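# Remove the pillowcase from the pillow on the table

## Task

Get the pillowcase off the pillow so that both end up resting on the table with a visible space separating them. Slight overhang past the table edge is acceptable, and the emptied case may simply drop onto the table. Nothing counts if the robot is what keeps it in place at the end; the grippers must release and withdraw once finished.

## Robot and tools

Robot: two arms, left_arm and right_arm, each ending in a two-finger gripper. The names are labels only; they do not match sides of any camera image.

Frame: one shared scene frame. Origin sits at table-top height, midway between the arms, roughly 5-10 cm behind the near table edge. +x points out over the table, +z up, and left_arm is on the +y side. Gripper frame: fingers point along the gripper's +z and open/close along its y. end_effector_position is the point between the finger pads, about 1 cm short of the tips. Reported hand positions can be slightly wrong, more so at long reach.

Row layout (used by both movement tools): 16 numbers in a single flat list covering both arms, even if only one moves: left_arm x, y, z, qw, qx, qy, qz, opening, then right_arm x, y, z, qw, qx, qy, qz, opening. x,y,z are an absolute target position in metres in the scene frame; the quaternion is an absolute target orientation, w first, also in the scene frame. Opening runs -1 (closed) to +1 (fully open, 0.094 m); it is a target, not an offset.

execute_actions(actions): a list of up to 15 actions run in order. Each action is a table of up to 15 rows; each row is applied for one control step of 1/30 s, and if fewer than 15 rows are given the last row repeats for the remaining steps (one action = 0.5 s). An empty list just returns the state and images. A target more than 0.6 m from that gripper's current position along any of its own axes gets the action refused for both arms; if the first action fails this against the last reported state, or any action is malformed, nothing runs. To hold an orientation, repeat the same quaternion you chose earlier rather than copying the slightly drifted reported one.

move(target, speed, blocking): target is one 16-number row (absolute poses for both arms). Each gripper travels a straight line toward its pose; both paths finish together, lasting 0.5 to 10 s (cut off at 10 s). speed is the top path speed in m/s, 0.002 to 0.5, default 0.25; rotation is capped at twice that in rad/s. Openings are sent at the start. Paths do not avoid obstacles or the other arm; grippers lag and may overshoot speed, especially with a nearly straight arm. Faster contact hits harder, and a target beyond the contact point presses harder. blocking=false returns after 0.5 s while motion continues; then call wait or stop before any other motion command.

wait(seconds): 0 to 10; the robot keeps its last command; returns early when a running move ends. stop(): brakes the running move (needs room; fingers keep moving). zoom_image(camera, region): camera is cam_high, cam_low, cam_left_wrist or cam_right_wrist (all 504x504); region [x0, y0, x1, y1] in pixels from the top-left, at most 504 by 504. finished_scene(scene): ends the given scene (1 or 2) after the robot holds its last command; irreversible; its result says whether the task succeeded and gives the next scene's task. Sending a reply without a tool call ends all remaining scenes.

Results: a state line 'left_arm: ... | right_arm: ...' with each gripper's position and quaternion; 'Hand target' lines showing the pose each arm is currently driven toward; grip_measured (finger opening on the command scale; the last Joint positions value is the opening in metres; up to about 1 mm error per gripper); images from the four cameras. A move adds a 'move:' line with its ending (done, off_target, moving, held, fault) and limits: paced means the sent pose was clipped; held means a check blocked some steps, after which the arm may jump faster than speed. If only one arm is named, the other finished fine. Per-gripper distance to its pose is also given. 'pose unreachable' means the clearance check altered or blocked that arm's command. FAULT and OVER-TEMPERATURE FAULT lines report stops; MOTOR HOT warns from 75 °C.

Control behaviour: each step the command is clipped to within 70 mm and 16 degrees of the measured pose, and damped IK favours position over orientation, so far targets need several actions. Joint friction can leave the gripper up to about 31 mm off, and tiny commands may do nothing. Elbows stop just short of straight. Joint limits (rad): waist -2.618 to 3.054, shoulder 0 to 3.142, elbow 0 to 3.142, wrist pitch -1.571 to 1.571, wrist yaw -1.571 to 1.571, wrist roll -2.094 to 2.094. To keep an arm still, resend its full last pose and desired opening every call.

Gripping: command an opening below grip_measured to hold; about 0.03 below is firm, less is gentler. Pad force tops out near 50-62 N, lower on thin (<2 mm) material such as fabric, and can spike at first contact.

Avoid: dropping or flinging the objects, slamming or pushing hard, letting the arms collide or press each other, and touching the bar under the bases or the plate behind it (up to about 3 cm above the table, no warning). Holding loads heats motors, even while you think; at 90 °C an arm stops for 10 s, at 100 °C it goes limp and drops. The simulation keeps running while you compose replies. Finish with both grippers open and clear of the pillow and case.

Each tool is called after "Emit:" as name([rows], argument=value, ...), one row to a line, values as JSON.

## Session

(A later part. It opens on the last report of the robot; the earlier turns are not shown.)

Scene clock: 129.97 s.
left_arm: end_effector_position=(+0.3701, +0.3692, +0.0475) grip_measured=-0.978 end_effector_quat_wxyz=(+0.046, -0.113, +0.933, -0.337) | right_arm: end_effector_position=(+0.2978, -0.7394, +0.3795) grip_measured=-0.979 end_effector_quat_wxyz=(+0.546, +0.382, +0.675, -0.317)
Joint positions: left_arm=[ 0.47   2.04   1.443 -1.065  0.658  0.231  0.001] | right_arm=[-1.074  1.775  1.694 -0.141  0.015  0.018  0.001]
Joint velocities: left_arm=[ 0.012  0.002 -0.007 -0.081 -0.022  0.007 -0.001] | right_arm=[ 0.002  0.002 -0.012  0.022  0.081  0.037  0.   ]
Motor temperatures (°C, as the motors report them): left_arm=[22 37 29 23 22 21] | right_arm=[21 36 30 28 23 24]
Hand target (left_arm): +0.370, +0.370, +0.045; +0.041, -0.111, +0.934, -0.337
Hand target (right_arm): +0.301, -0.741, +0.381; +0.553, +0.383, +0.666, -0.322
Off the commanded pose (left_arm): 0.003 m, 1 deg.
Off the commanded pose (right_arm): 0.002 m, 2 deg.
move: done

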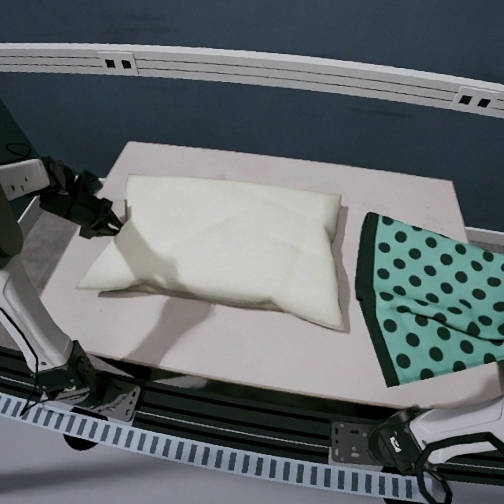

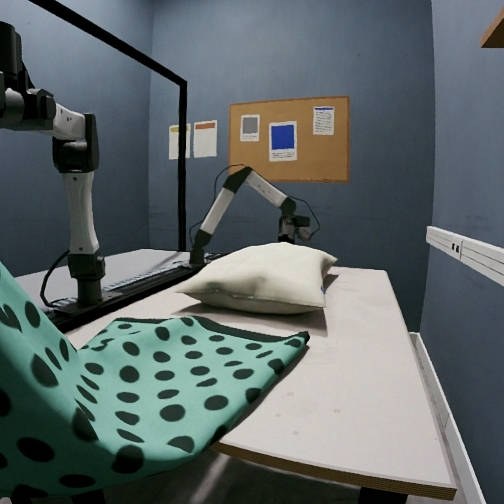

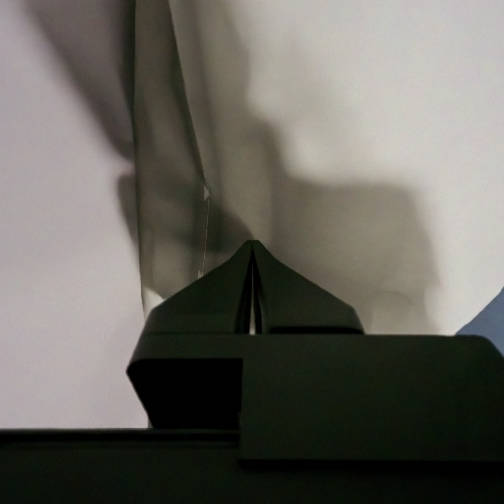

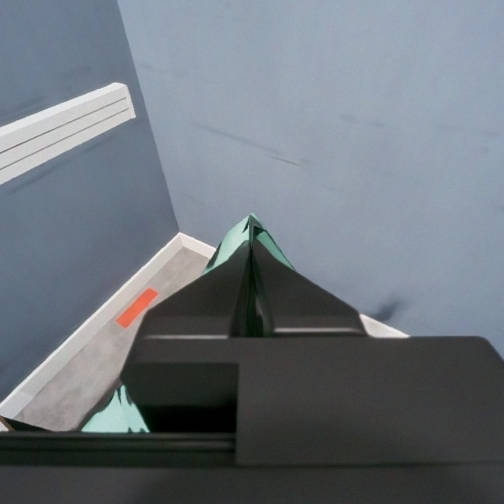

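Emit:
move(target=[0.33,0.42,0.2,0.04,-0.111,0.934,-0.337,-1,0.38,-0.50,0.58,0.683,0.183,0.683,-0.183,-1], speed=0.25)

Scene clock: 132.40 s.
left_arm: end_effector_position=(+0.3352, +0.4209, +0.1909) grip_measured=-0.978 end_effector_quat_wxyz=(+0.101, -0.134, +0.935, -0.313) | right_arm: end_effector_position=(+0.3775, -0.5018, +0.5668) grip_measured=-0.980 end_effector_quat_wxyz=(+0.671, +0.188, +0.693, -0.183)
Joint positions: left_arm=[ 0.638  1.842  1.756 -1.547  0.646  0.347  0.001] | right_arm=[-0.687  1.595  2.171 -0.61  -0.104  0.025  0.001]
Joint velocities: left_arm=[-0.022  0.002  0.002  0.007  0.022 -0.007 -0.   ] | right_arm=[-0.002 -0.012 -0.012  0.037 -0.081  0.066 -0.001]
Motor temperatures (°C, as the motors report them): left_arm=[22 37 30 23 22 21] | right_arm=[21 36 31 28 23 24]
Hand target (left_arm): +0.334, +0.422, +0.200; +0.108, -0.136, +0.935, -0.310
Hand target (right_arm): +0.377, -0.499, +0.578; +0.685, +0.183, +0.681, -0.184
Off the commanded pose (left_arm): 0.011 m, 8 deg.
Off the commanded pose (right_arm): 0.014 m, 2 deg.
joint sent to its limit (left arm) — the command would take joint 4 (wrist pitch) past its lower limit, so that joint was sent only as far as its limit.
move: off_target (left_arm, right_arm)

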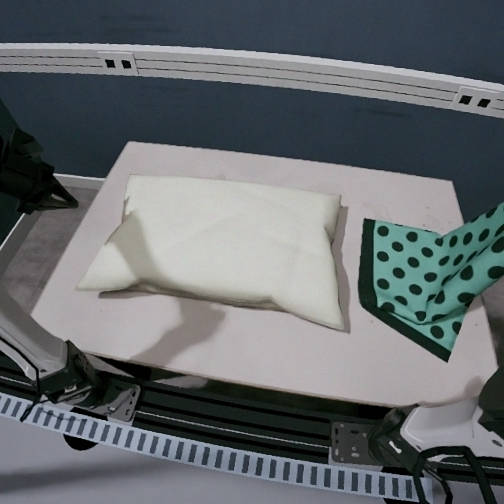

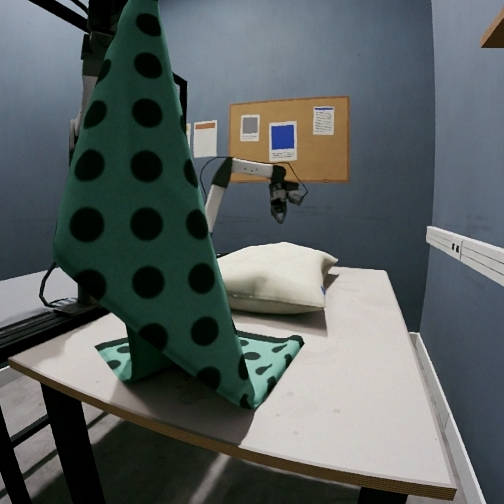

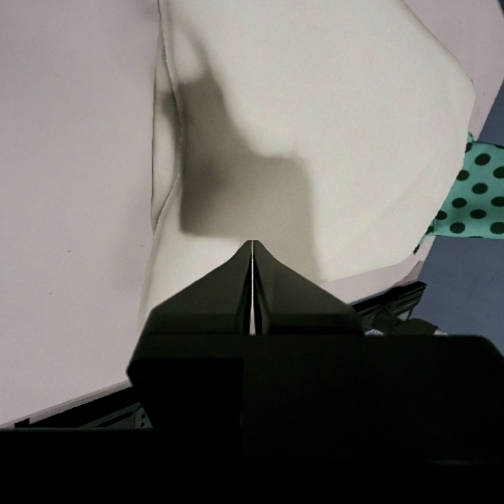

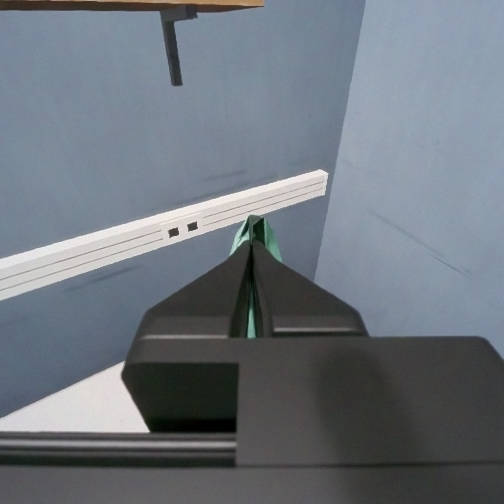

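Emit:
move(target=[0.30,0.42,0.25,0.15,-0.136,0.93,-0.31,-1,0.38,-0.46,0.2,0.483,0.129,0.837,-0.224,-1], speed=0.25)

Scene clock: 134.77 s.
left_arm: end_effector_position=(+0.3073, +0.4251, +0.2477) grip_measured=-0.978 end_effector_quat_wxyz=(+0.190, -0.144, +0.928, -0.285) | right_arm: end_effector_position=(+0.3815, -0.4635, +0.2015) grip_measured=-0.980 end_effector_quat_wxyz=(+0.482, +0.133, +0.839, -0.216)
Joint positions: left_arm=[ 0.716  1.627  1.713 -1.55   0.684  0.346  0.001] | right_arm=[-0.498  1.367  0.831  0.072  0.105 -0.178  0.001]
Joint velocities: left_arm=[-0.007  0.002  0.007  0.007 -0.037  0.095  0.   ] | right_arm=[ 0.012  0.022  0.007  0.051 -0.022 -0.066 -0.   ]
Motor temperatures (°C, as the motors report them): left_arm=[22 37 30 23 22 21] | right_arm=[21 35 31 29 23 24]
Hand target (left_arm): +0.302, +0.421, +0.250; +0.190, -0.151, +0.925, -0.291
Hand target (right_arm): +0.383, -0.463, +0.200; +0.483, +0.129, +0.837, -0.221
Off the commanded pose (left_arm): 0.009 m, 5 deg.
Off the commanded pose (right_arm): 0.004 m, 1 deg.
joint sent to its limit (left arm) — the command would take joint 4 (wrist pitch) past its lower limit, so that joint was sent only as far as its limit.
move: off_target (left_arm)

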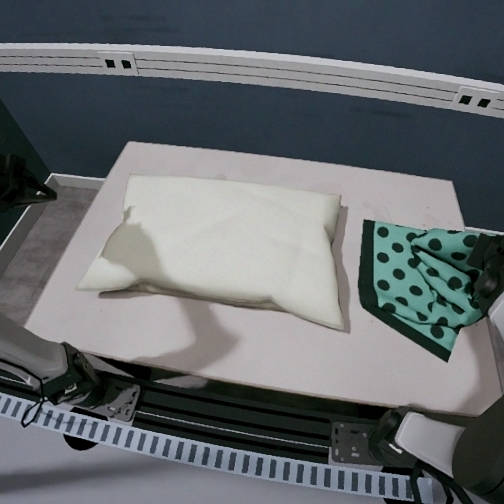

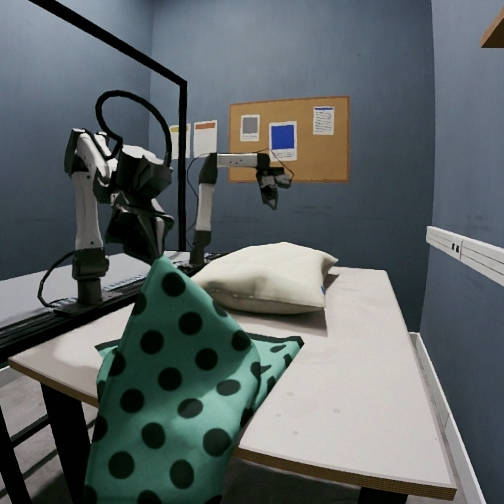

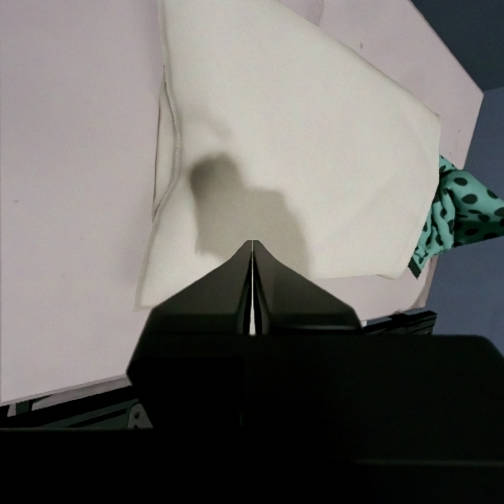

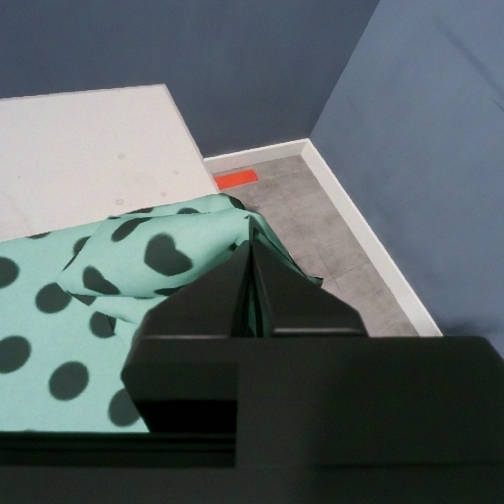

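Emit:
move(target=[0.30,0.42,0.25,0.19,-0.144,0.928,-0.285,-1,0.40,-0.33,0.58,0.70,0.08,0.70,-0.08,-1], speed=0.3)

Scene clock: 137.23 s.
left_arm: end_effector_position=(+0.3073, +0.4251, +0.2477) grip_measured=-0.978 end_effector_quat_wxyz=(+0.190, -0.144, +0.928, -0.285) | right_arm: end_effector_position=(+0.3969, -0.3315, +0.5670) grip_measured=-0.980 end_effector_quat_wxyz=(+0.690, +0.078, +0.715, -0.084)
Joint positions: left_arm=[ 0.716  1.627  1.713 -1.55   0.684  0.346  0.001] | right_arm=[-0.229  1.433  2.044 -0.638  0.053  0.019  0.001]
Joint velocities: left_arm=[-0.002 -0.012  0.007 -0.022 -0.022 -0.051 -0.001] | right_arm=[-0.002 -0.002 -0.012  0.007  0.007  0.022  0.001]
Motor temperatures (°C, as the motors report them): left_arm=[22 37 30 23 22 21] | right_arm=[21 35 31 29 23 24]
Hand target (left_arm): +0.300, +0.420, +0.250; +0.190, -0.144, +0.928, -0.285
Hand target (right_arm): +0.395, -0.329, +0.579; +0.703, +0.081, +0.702, -0.082
Off the commanded pose (left_arm): 0.009 m, 0 deg.
Off the commanded pose (right_arm): 0.013 m, 2 deg.
move: off_target (right_arm)

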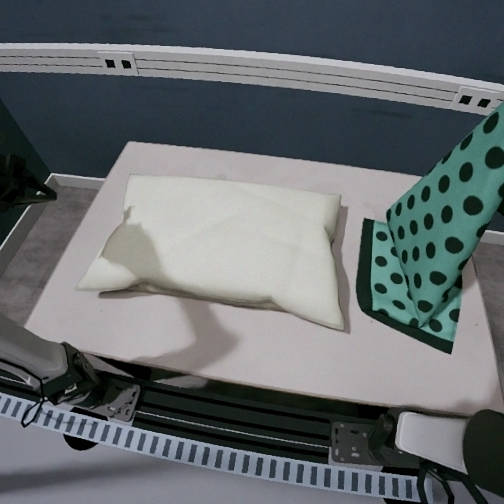

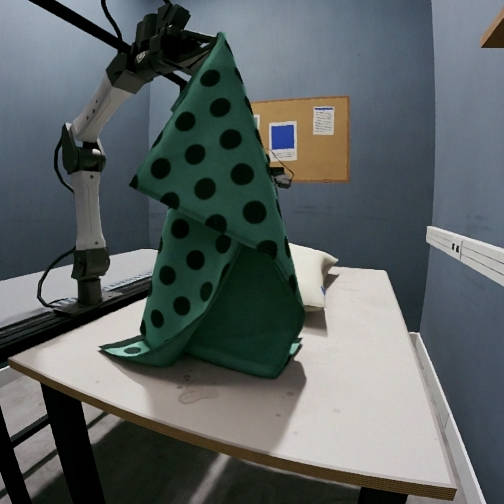

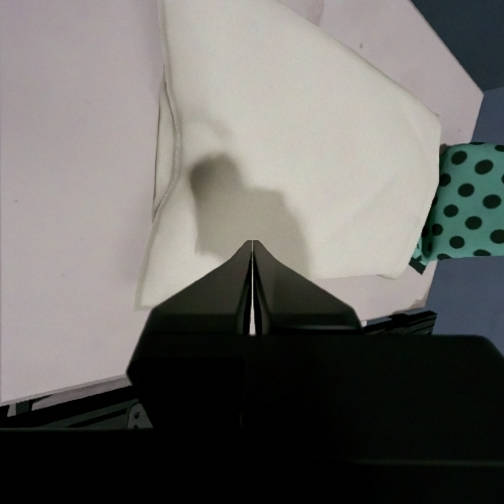

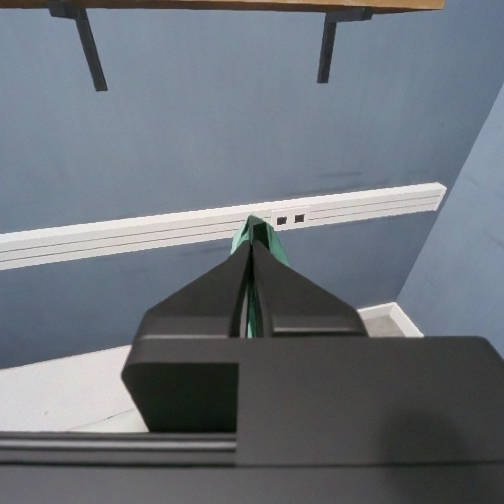

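Emit:
move(target=[0.30,0.42,0.25,0.19,-0.144,0.928,-0.285,-1,0.40,-0.36,0.40,0.62,0.10,0.77,-0.12,-1], speed=0.25)

Scene clock: 138.87 s.
left_arm: end_effector_position=(+0.3073, +0.4251, +0.2477) grip_measured=-0.978 end_effector_quat_wxyz=(+0.190, -0.144, +0.928, -0.285) | right_arm: end_effector_position=(+0.4061, -0.3539, +0.3887) grip_measured=-0.980 end_effector_quat_wxyz=(+0.604, +0.095, +0.784, -0.107)
Joint positions: left_arm=[ 0.716  1.627  1.713 -1.55   0.684  0.346  0.001] | right_arm=[-0.252  1.233  1.301 -0.315  0.087 -0.003  0.001]
Joint velocities: left_arm=[-0.007 -0.012 -0.007 -0.007 -0.007 -0.081 -0.001] | right_arm=[-0.007 -0.012 -0.002 -0.022  0.007  0.051  0.   ]
Motor temperatures (°C, as the motors report them): left_arm=[22 37 30 23 22 21] | right_arm=[21 35 31 30 23 24]
Hand target (left_arm): +0.300, +0.420, +0.250; +0.190, -0.144, +0.928, -0.285
Hand target (right_arm): +0.402, -0.360, +0.401; +0.619, +0.100, +0.770, -0.119
Off the commanded pose (left_arm): 0.009 m, 0 deg.
Off the commanded pose (right_arm): 0.014 m, 3 deg.
move: off_target (right_arm)

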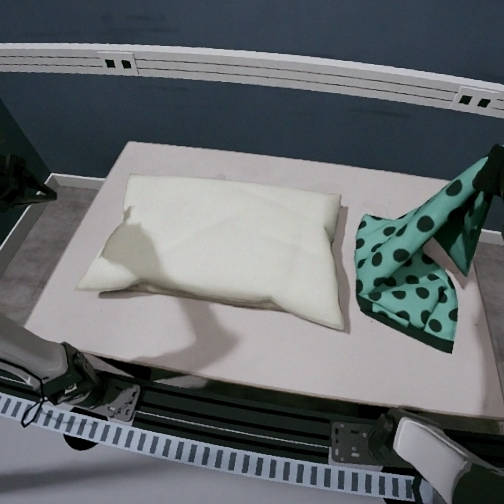

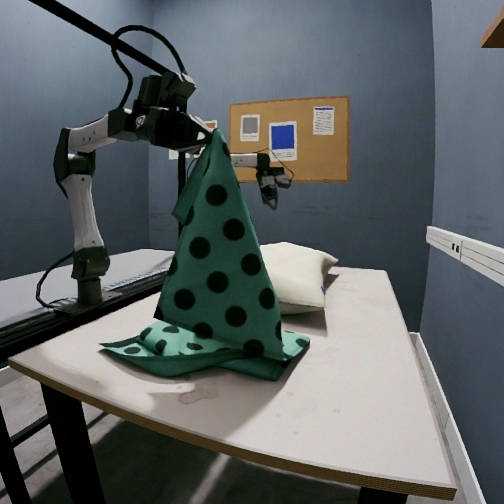

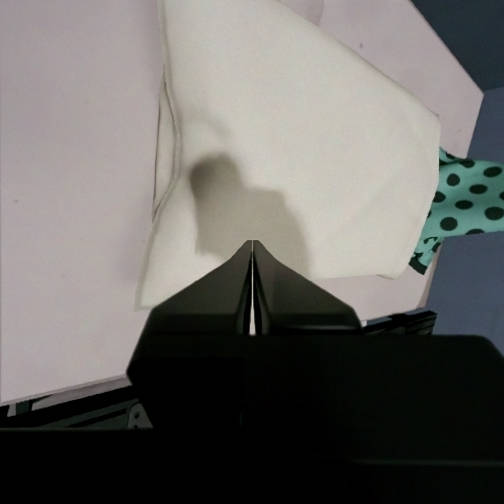

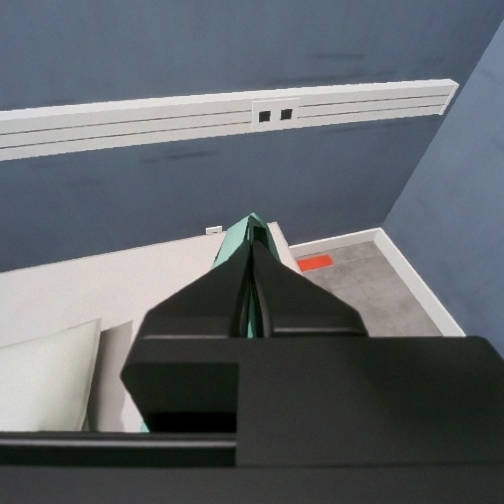

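It folded toward +y; now lay the rest back toward −y.

Emit:
move(target=[0.30,0.42,0.25,0.19,-0.144,0.928,-0.285,-1,0.40,-0.50,0.24,0.5,0.14,0.83,-0.2,-1], speed=0.25)

Scene clock: 140.50 s.
left_arm: end_effector_position=(+0.3073, +0.4251, +0.2477) grip_measured=-0.978 end_effector_quat_wxyz=(+0.190, -0.144, +0.928, -0.285) | right_arm: end_effector_position=(+0.4022, -0.4959, +0.2395) grip_measured=-0.980 end_effector_quat_wxyz=(+0.495, +0.141, +0.835, -0.196)
Joint positions: left_arm=[ 0.716  1.627  1.713 -1.55   0.684  0.346  0.001] | right_arm=[-0.585  1.462  1.053 -0.042 -0.003 -0.178  0.001]
Joint velocities: left_arm=[-0.007 -0.012  0.002 -0.095  0.007  0.037  0.   ] | right_arm=[-0.002 -0.012  0.017 -0.037 -0.022 -0.022 -0.   ]
Motor temperatures (°C, as the motors report them): left_arm=[22 37 30 23 22 21] | right_arm=[21 34 31 30 23 24]
Hand target (left_arm): +0.300, +0.420, +0.250; +0.190, -0.144, +0.928, -0.285
Hand target (right_arm): +0.402, -0.500, +0.240; +0.500, +0.139, +0.831, -0.200
Off the commanded pose (left_arm): 0.009 m, 0 deg.
Off the commanded pose (right_arm): 0.005 m, 1 deg.
move: done

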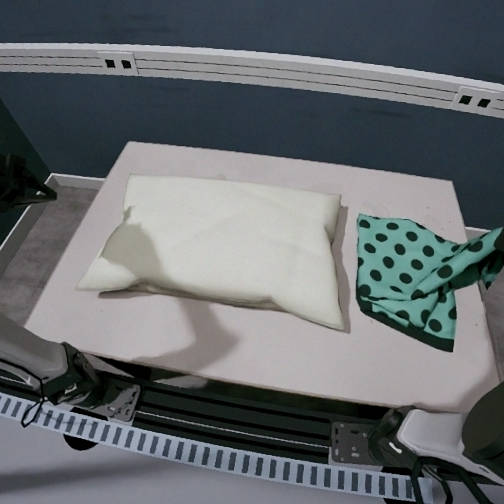

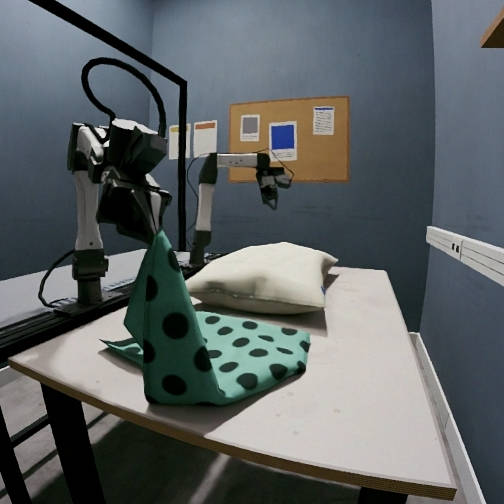

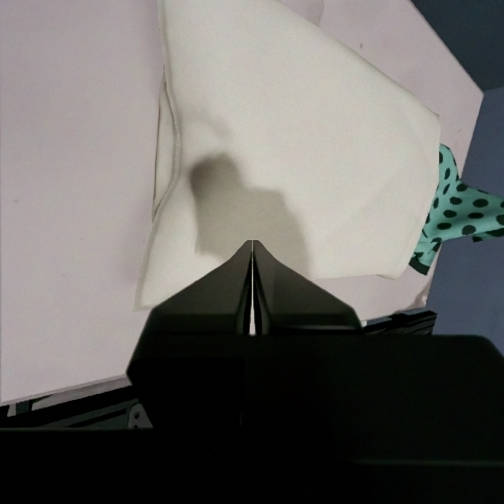

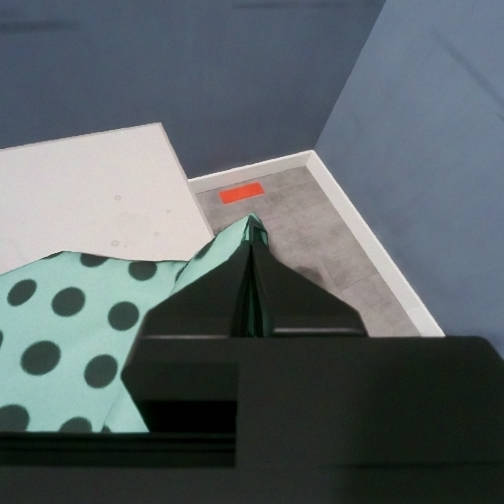

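Emit:
move(target=[0.30,0.42,0.25,0.19,-0.144,0.928,-0.285,-1,0.40,-0.44,0.07,0.3,0.1,0.93,-0.2,-1], speed=0.2)

Emit:
move(target=[0.30,0.42,0.25,0.19,-0.144,0.928,-0.285,-1,0.40,-0.44,0.07,0.3,0.1,0.93,-0.2,0.3])

Emit:
move(target=[0.30,0.42,0.25,0.19,-0.144,0.928,-0.285,-1,0.33,-0.42,0.28,0.4,0.1,0.89,-0.2,0.3], speed=0.3)

Scene clock: 142.37 s.
left_arm: end_effector_position=(+0.3073, +0.4251, +0.2477) grip_measured=-0.978 end_effector_quat_wxyz=(+0.190, -0.144, +0.928, -0.285) | right_arm: end_effector_position=(+0.4055, -0.4419, +0.0762) grip_measured=-0.980 end_effector_quat_wxyz=(+0.309, +0.097, +0.926, -0.194)
Joint positions: left_arm=[ 0.716  1.627  1.713 -1.55   0.684  0.346  0.001] | right_arm=[-0.384  1.726  0.956 -0.082  0.202 -0.187  0.001]
Joint velocities: left_arm=[-0.012  0.007 -0.002 -0.037  0.007 -0.051 -0.001] | right_arm=[-0.002 -0.007 -0.017  0.007 -0.022  0.022 -0.   ]
Motor temperatures (°C, as the motors report them): left_arm=[22 37 30 23 22 21] | right_arm=[21 34 31 30 23 24]
Hand target (left_arm): +0.300, +0.420, +0.250; +0.190, -0.144, +0.928, -0.285
Hand target (right_arm): +0.402, -0.441, +0.069; +0.300, +0.100, +0.928, -0.196
Off the commanded pose (left_arm): 0.009 m, 0 deg.
Off the commanded pose (right_arm): 0.009 m, 1 deg.
move: done

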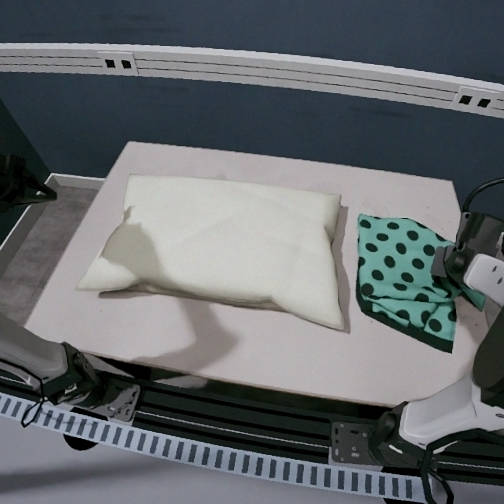

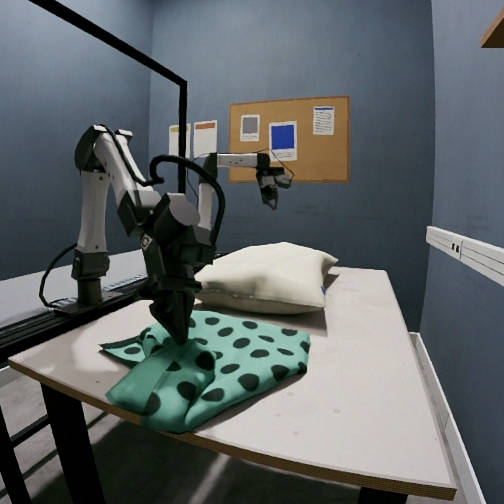

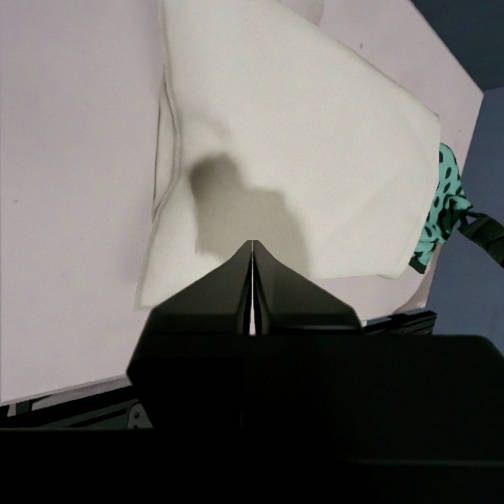

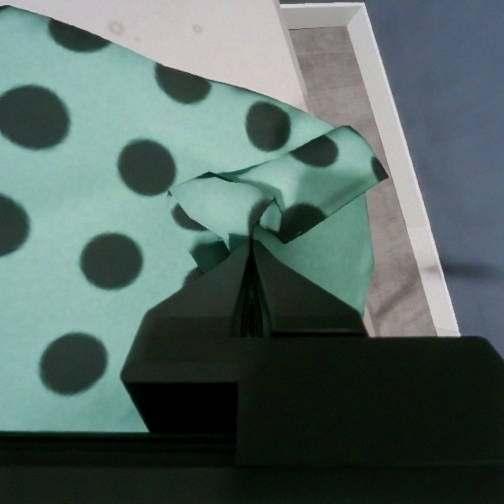

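Scene clock: 143.07 s.
left_arm: end_effector_position=(+0.3073, +0.4251, +0.2477) grip_measured=-0.978 end_effector_quat_wxyz=(+0.190, -0.144, +0.928, -0.285) | right_arm: end_effector_position=(+0.4048, -0.4433, +0.0765) grip_measured=+0.298 end_effector_quat_wxyz=(+0.308, +0.099, +0.925, -0.198)
Joint positions: left_arm=[ 0.716  1.627  1.713 -1.55   0.684  0.346  0.001] | right_arm=[-0.384  1.726  0.956 -0.082  0.211 -0.186  0.061]
Joint velocities: left_arm=[ 0.012 -0.002  0.002 -0.022 -0.037 -0.037 -0.   ] | right_arm=[ 0.002 -0.022 -0.007 -0.007 -0.007 -0.037  0.   ]
Motor temperatures (°C, as the motors report them): left_arm=[22 37 30 23 22 21] | right_arm=[21 34 31 30 23 24]
Hand target (left_arm): +0.300, +0.420, +0.250; +0.190, -0.144, +0.928, -0.285
Hand target (right_arm): +0.400, -0.440, +0.070; +0.299, +0.100, +0.928, -0.199
Off the commanded pose (left_arm): 0.009 m, 0 deg.
Off the commanded pose (right_arm): 0.009 m, 1 deg.
move: done

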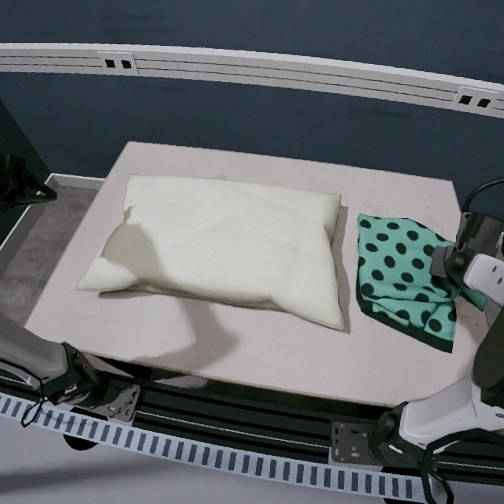

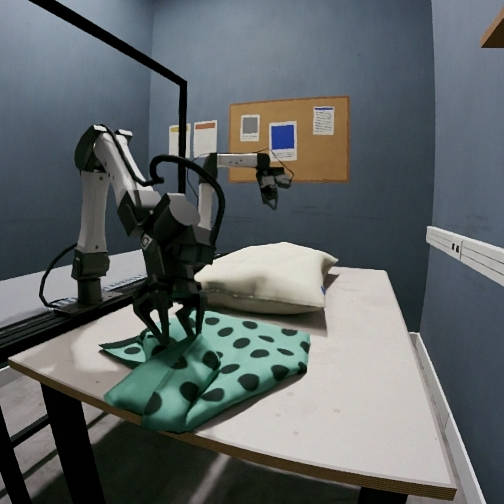

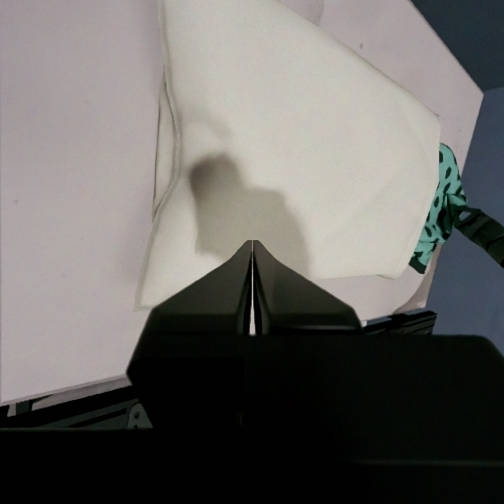

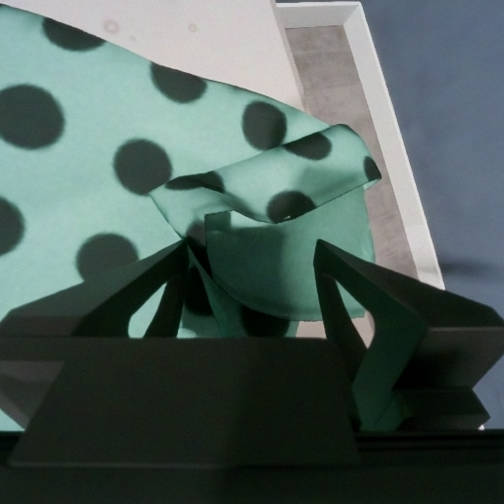

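Scene clock: 144.57 s.
left_arm: end_effector_position=(+0.3073, +0.4251, +0.2477) grip_measured=-0.978 end_effector_quat_wxyz=(+0.190, -0.144, +0.928, -0.285) | right_arm: end_effector_position=(+0.3294, -0.4158, +0.2769) grip_measured=+0.298 end_effector_quat_wxyz=(+0.400, +0.098, +0.889, -0.200)
Joint positions: left_arm=[ 0.716  1.627  1.713 -1.55   0.684  0.346  0.001] | right_arm=[-0.433  1.177  1.16  -0.638  0.135 -0.212  0.061]
Joint velocities: left_arm=[-0.002 -0.002 -0.017 -0.037 -0.051  0.066  0.   ] | right_arm=[-0.007 -0.007 -0.027 -0.022 -0.037  0.022 -0.001]
Motor temperatures (°C, as the motors report them): left_arm=[22 37 30 23 22 21] | right_arm=[21 34 32 30 23 24]
Hand target (left_arm): +0.300, +0.420, +0.250; +0.190, -0.144, +0.928, -0.285
Hand target (right_arm): +0.328, -0.419, +0.280; +0.400, +0.099, +0.889, -0.201
Off the commanded pose (left_arm): 0.009 m, 0 deg.
Off the commanded pose (right_arm): 0.005 m, 0 deg.
move: done

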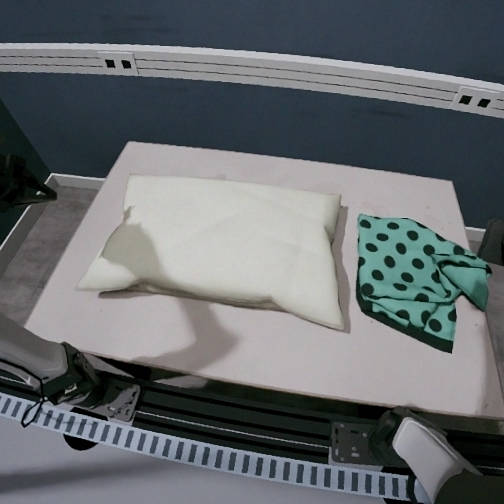

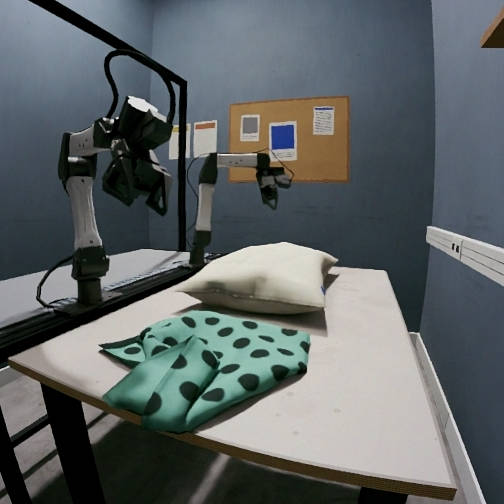

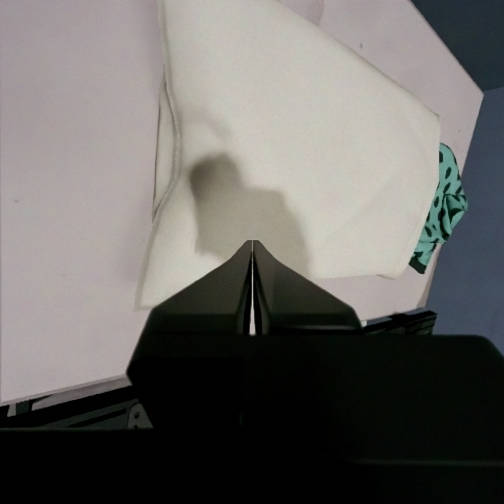

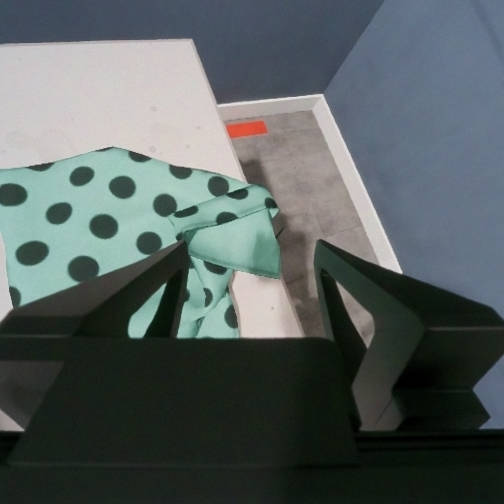

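Emit:
zoom_image(camera="cam_high", region=[300,170,504,370])

Region (300, 170, 504, 370) of cam_high's 504x504 image, scaled by 2.471, with more detail than that image has; it fills the top 494 rows of this view, and the rest is white.

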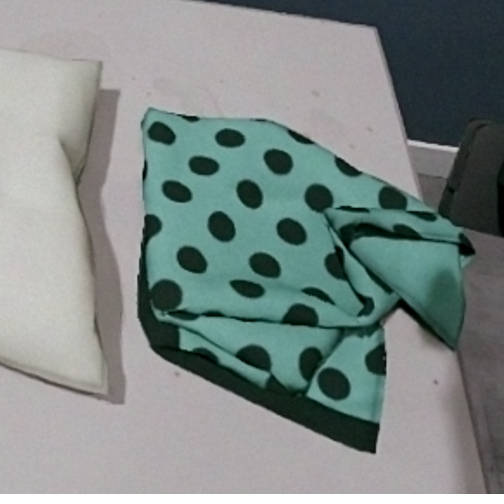

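Emit:
move(target=[0.30,0.46,0.25,0.19,-0.144,0.928,-0.285,-1,0.33,-0.225,0.16,0,0,1,0,-1], speed=0.3)

Emit:
move(target=[0.30,0.46,0.25,0.19,-0.144,0.928,-0.285,-1,0.33,-0.225,0.035,0,0,1,0,-1], speed=0.2)

Scene clock: 147.10 s.
left_arm: end_effector_position=(+0.2985, +0.4577, +0.2442) grip_measured=-0.978 end_effector_quat_wxyz=(+0.210, -0.158, +0.927, -0.269) | right_arm: end_effector_position=(+0.3301, -0.2289, +0.1567) grip_measured=-0.991 end_effector_quat_wxyz=(+0.003, -0.001, +1.000, +0.002)
Joint positions: left_arm=[ 0.819  1.647  1.725 -1.551  0.686  0.421  0.001] | right_arm=[ 0.04   1.768  1.62  -1.4   -0.03   0.092  0.   ]
Joint velocities: left_arm=[-0.012  0.012  0.007  0.022  0.022 -0.022  0.001] | right_arm=[-0.012 -0.002 -0.002 -0.007  0.066 -0.007 -0.001]
Motor temperatures (°C, as the motors report them): left_arm=[22 36 30 23 22 21] | right_arm=[21 34 32 30 23 24]
Hand target (left_arm): +0.300, +0.460, +0.249; +0.218, -0.155, +0.925, -0.269
Hand target (right_arm): +0.330, -0.226, +0.160; +0.002, +0.001, +1.000, +0.006
Off the commanded pose (left_arm): 0.006 m, 3 deg.
Off the commanded pose (right_arm): 0.005 m, 0 deg.
joint sent to its limit (left arm) — the command would take joint 4 (wrist pitch) past its lower limit, so that joint was sent only as far as its limit.
move: off_target (left_arm)

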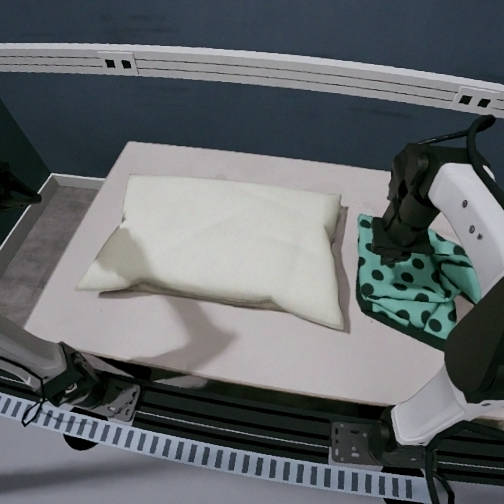

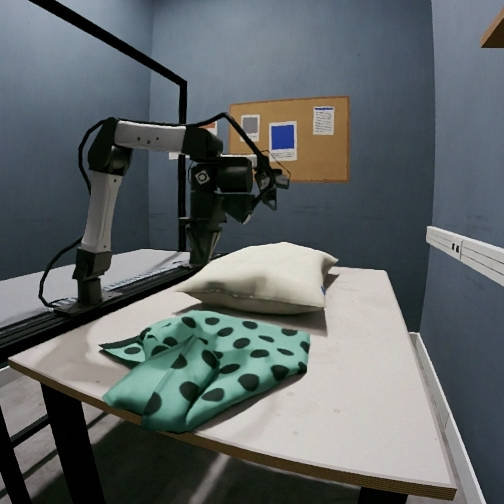

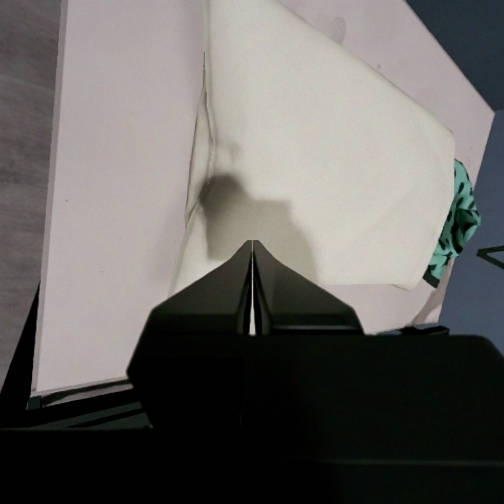

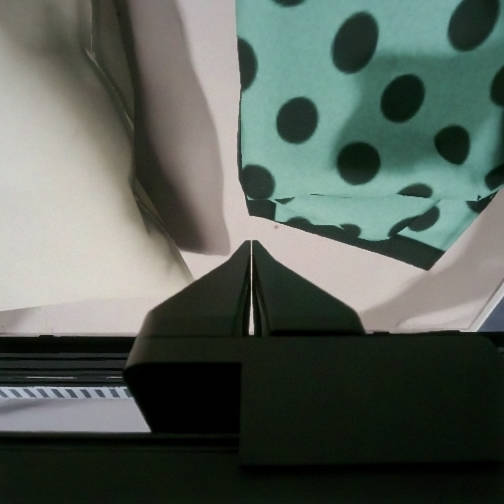

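Scene clock: 148.40 s.
left_arm: end_effector_position=(+0.2985, +0.4577, +0.2442) grip_measured=-0.978 end_effector_quat_wxyz=(+0.210, -0.158, +0.927, -0.269) | right_arm: end_effector_position=(+0.3333, -0.2266, +0.0386) grip_measured=-0.991 end_effector_quat_wxyz=(+0.002, +0.000, +1.000, +0.002)
Joint positions: left_arm=[ 0.819  1.647  1.725 -1.551  0.686  0.421  0.001] | right_arm=[ 0.055  1.851  1.247 -0.947 -0.03   0.109  0.   ]
Joint velocities: left_arm=[ 0.012 -0.002 -0.007 -0.022 -0.022  0.022 -0.001] | right_arm=[ 0.002  0.002 -0.012 -0.022  0.095  0.051  0.   ]
Motor temperatures (°C, as the motors report them): left_arm=[22 36 30 23 22 21] | right_arm=[21 34 32 29 23 24]
Hand target (left_arm): +0.300, +0.460, +0.250; +0.217, -0.155, +0.926, -0.268
Hand target (right_arm): +0.332, -0.225, +0.035; +0.000, -0.000, +1.000, +0.000
Off the commanded pose (left_arm): 0.006 m, 3 deg.
Off the commanded pose (right_arm): 0.005 m, 0 deg.
joint sent to its limit (left arm) — the command would take joint 4 (wrist pitch) past its lower limit, so that joint was sent only as far as its limit.
move: off_target (left_arm)

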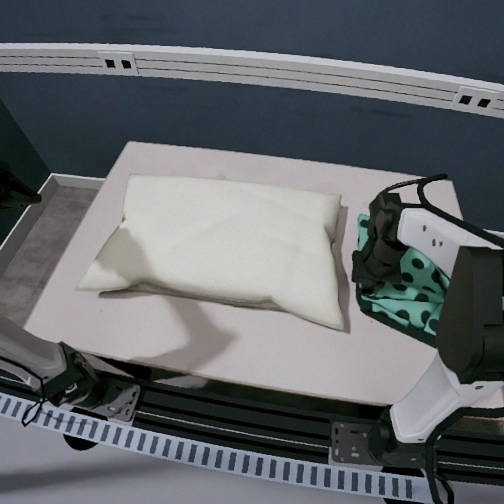

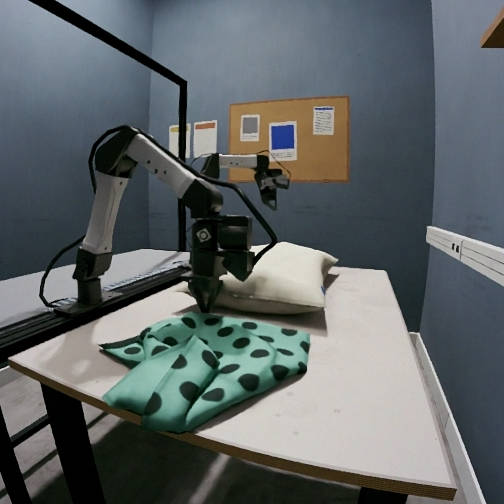

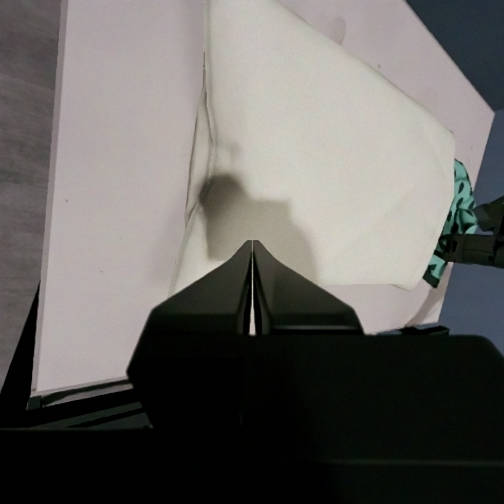

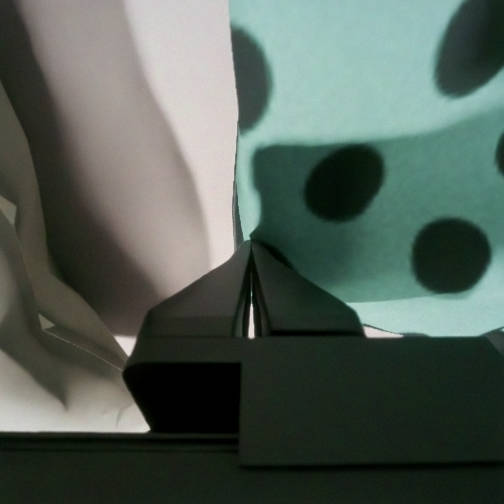

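Emit:
move(target=[0.30,0.46,0.25,0.21,-0.158,0.927,-0.269,-1,0.33,-0.11,0.04,0,0,1,0,-1], speed=0.15)

Emit:
move(target=[0.25,0.40,0.28,0.3,-0.158,0.90,-0.269,-1,0.27,-0.26,0.24,0.2,0,0.98,0,-1], speed=0.3)

Scene clock: 149.90 s.
left_arm: end_effector_position=(+0.2985, +0.4577, +0.2442) grip_measured=-0.978 end_effector_quat_wxyz=(+0.210, -0.158, +0.927, -0.269) | right_arm: end_effector_position=(+0.3271, -0.1142, +0.0406) grip_measured=-0.991 end_effector_quat_wxyz=(-0.001, -0.004, +1.000, -0.001)
Joint positions: left_arm=[ 0.819  1.647  1.725 -1.551  0.686  0.421  0.001] | right_arm=[ 0.379  1.935  1.383 -0.997 -0.018  0.425  0.   ]
Joint velocities: left_arm=[-0.007 -0.007  0.002 -0.022 -0.051 -0.007  0.002] | right_arm=[-0.007  0.012  0.002  0.081  0.007 -0.022  0.   ]
Motor temperatures (°C, as the motors report them): left_arm=[22 36 30 23 22 21] | right_arm=[21 34 32 29 23 24]
Hand target (left_arm): +0.300, +0.460, +0.250; +0.214, -0.160, +0.926, -0.266
Hand target (right_arm): +0.329, -0.110, +0.040; -0.001, +0.000, +1.000, +0.001
Off the commanded pose (left_arm): 0.006 m, 0 deg.
Off the commanded pose (right_arm): 0.005 m, 0 deg.
joint sent to its limit (left arm) — the command would take joint 4 (wrist pitch) past its lower limit, so that joint was sent only as far as its limit.
move: done

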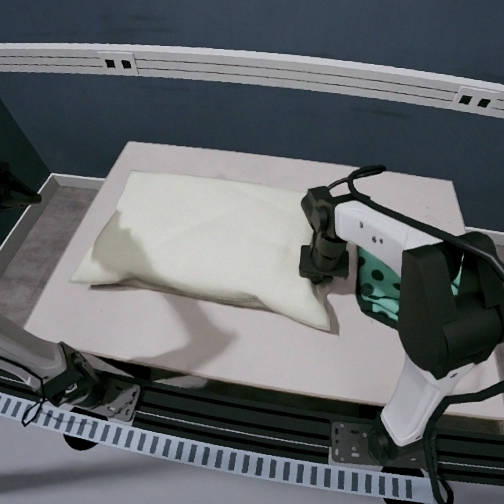

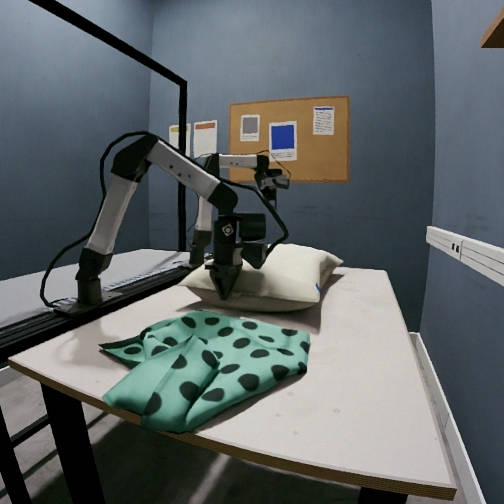

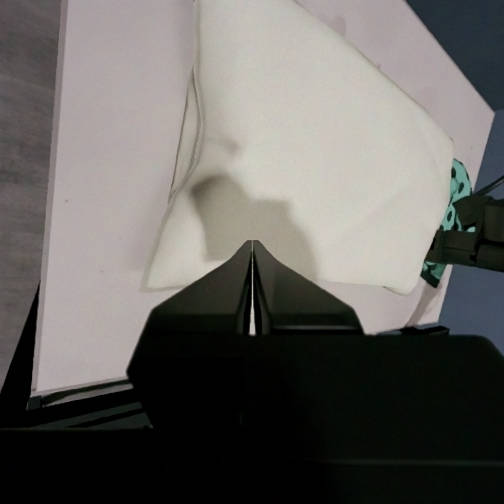

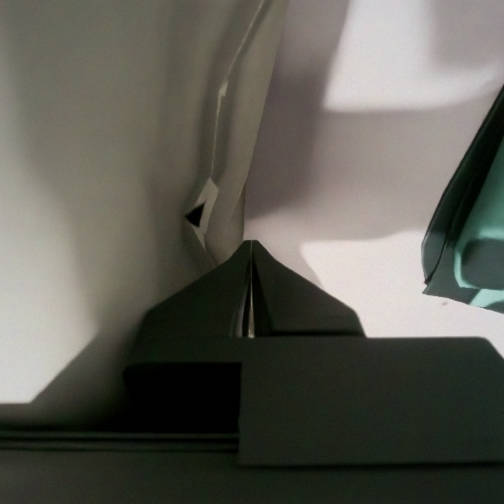

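Scene clock: 151.43 s.
left_arm: end_effector_position=(+0.2526, +0.4032, +0.2816) grip_measured=-0.978 end_effector_quat_wxyz=(+0.296, -0.153, +0.904, -0.267) | right_arm: end_effector_position=(+0.2690, -0.2583, +0.2355) grip_measured=-0.991 end_effector_quat_wxyz=(+0.201, -0.003, +0.980, -0.005)
Joint positions: left_arm=[ 0.848  1.281  1.469 -1.5    0.793  0.384  0.001] | right_arm=[-0.047  1.22   1.346 -1.279 -0.014  0.009  0.   ]
Joint velocities: left_arm=[-0.017 -0.012  0.022  0.066 -0.007  0.007 -0.001] | right_arm=[-0.007 -0.017 -0.002 -0.022 -0.037 -0.095 -0.   ]
Motor temperatures (°C, as the motors report them): left_arm=[22 36 30 23 22 21] | right_arm=[21 34 32 29 23 24]
Hand target (left_arm): +0.250, +0.401, +0.281; +0.300, -0.157, +0.901, -0.271
Hand target (right_arm): +0.268, -0.260, +0.239; +0.202, -0.001, +0.979, -0.003
Off the commanded pose (left_arm): 0.004 m, 1 deg.
Off the commanded pose (right_arm): 0.005 m, 1 deg.
move: done

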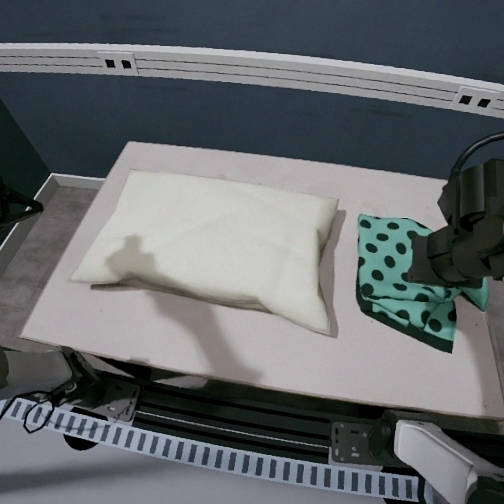

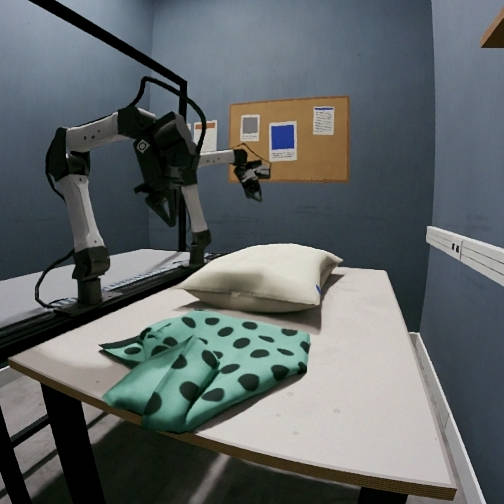

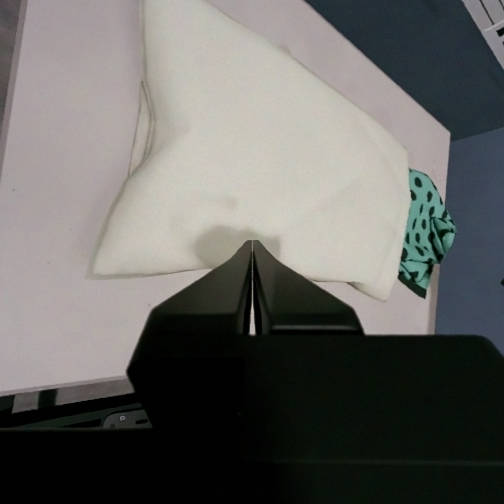

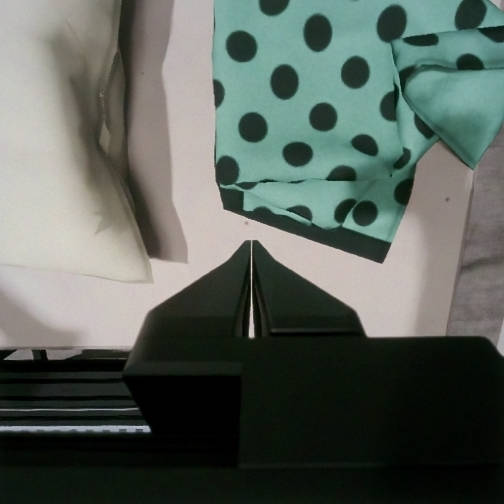

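Emit:
finished_scene(scene=1)

The scene is finished: the task was done.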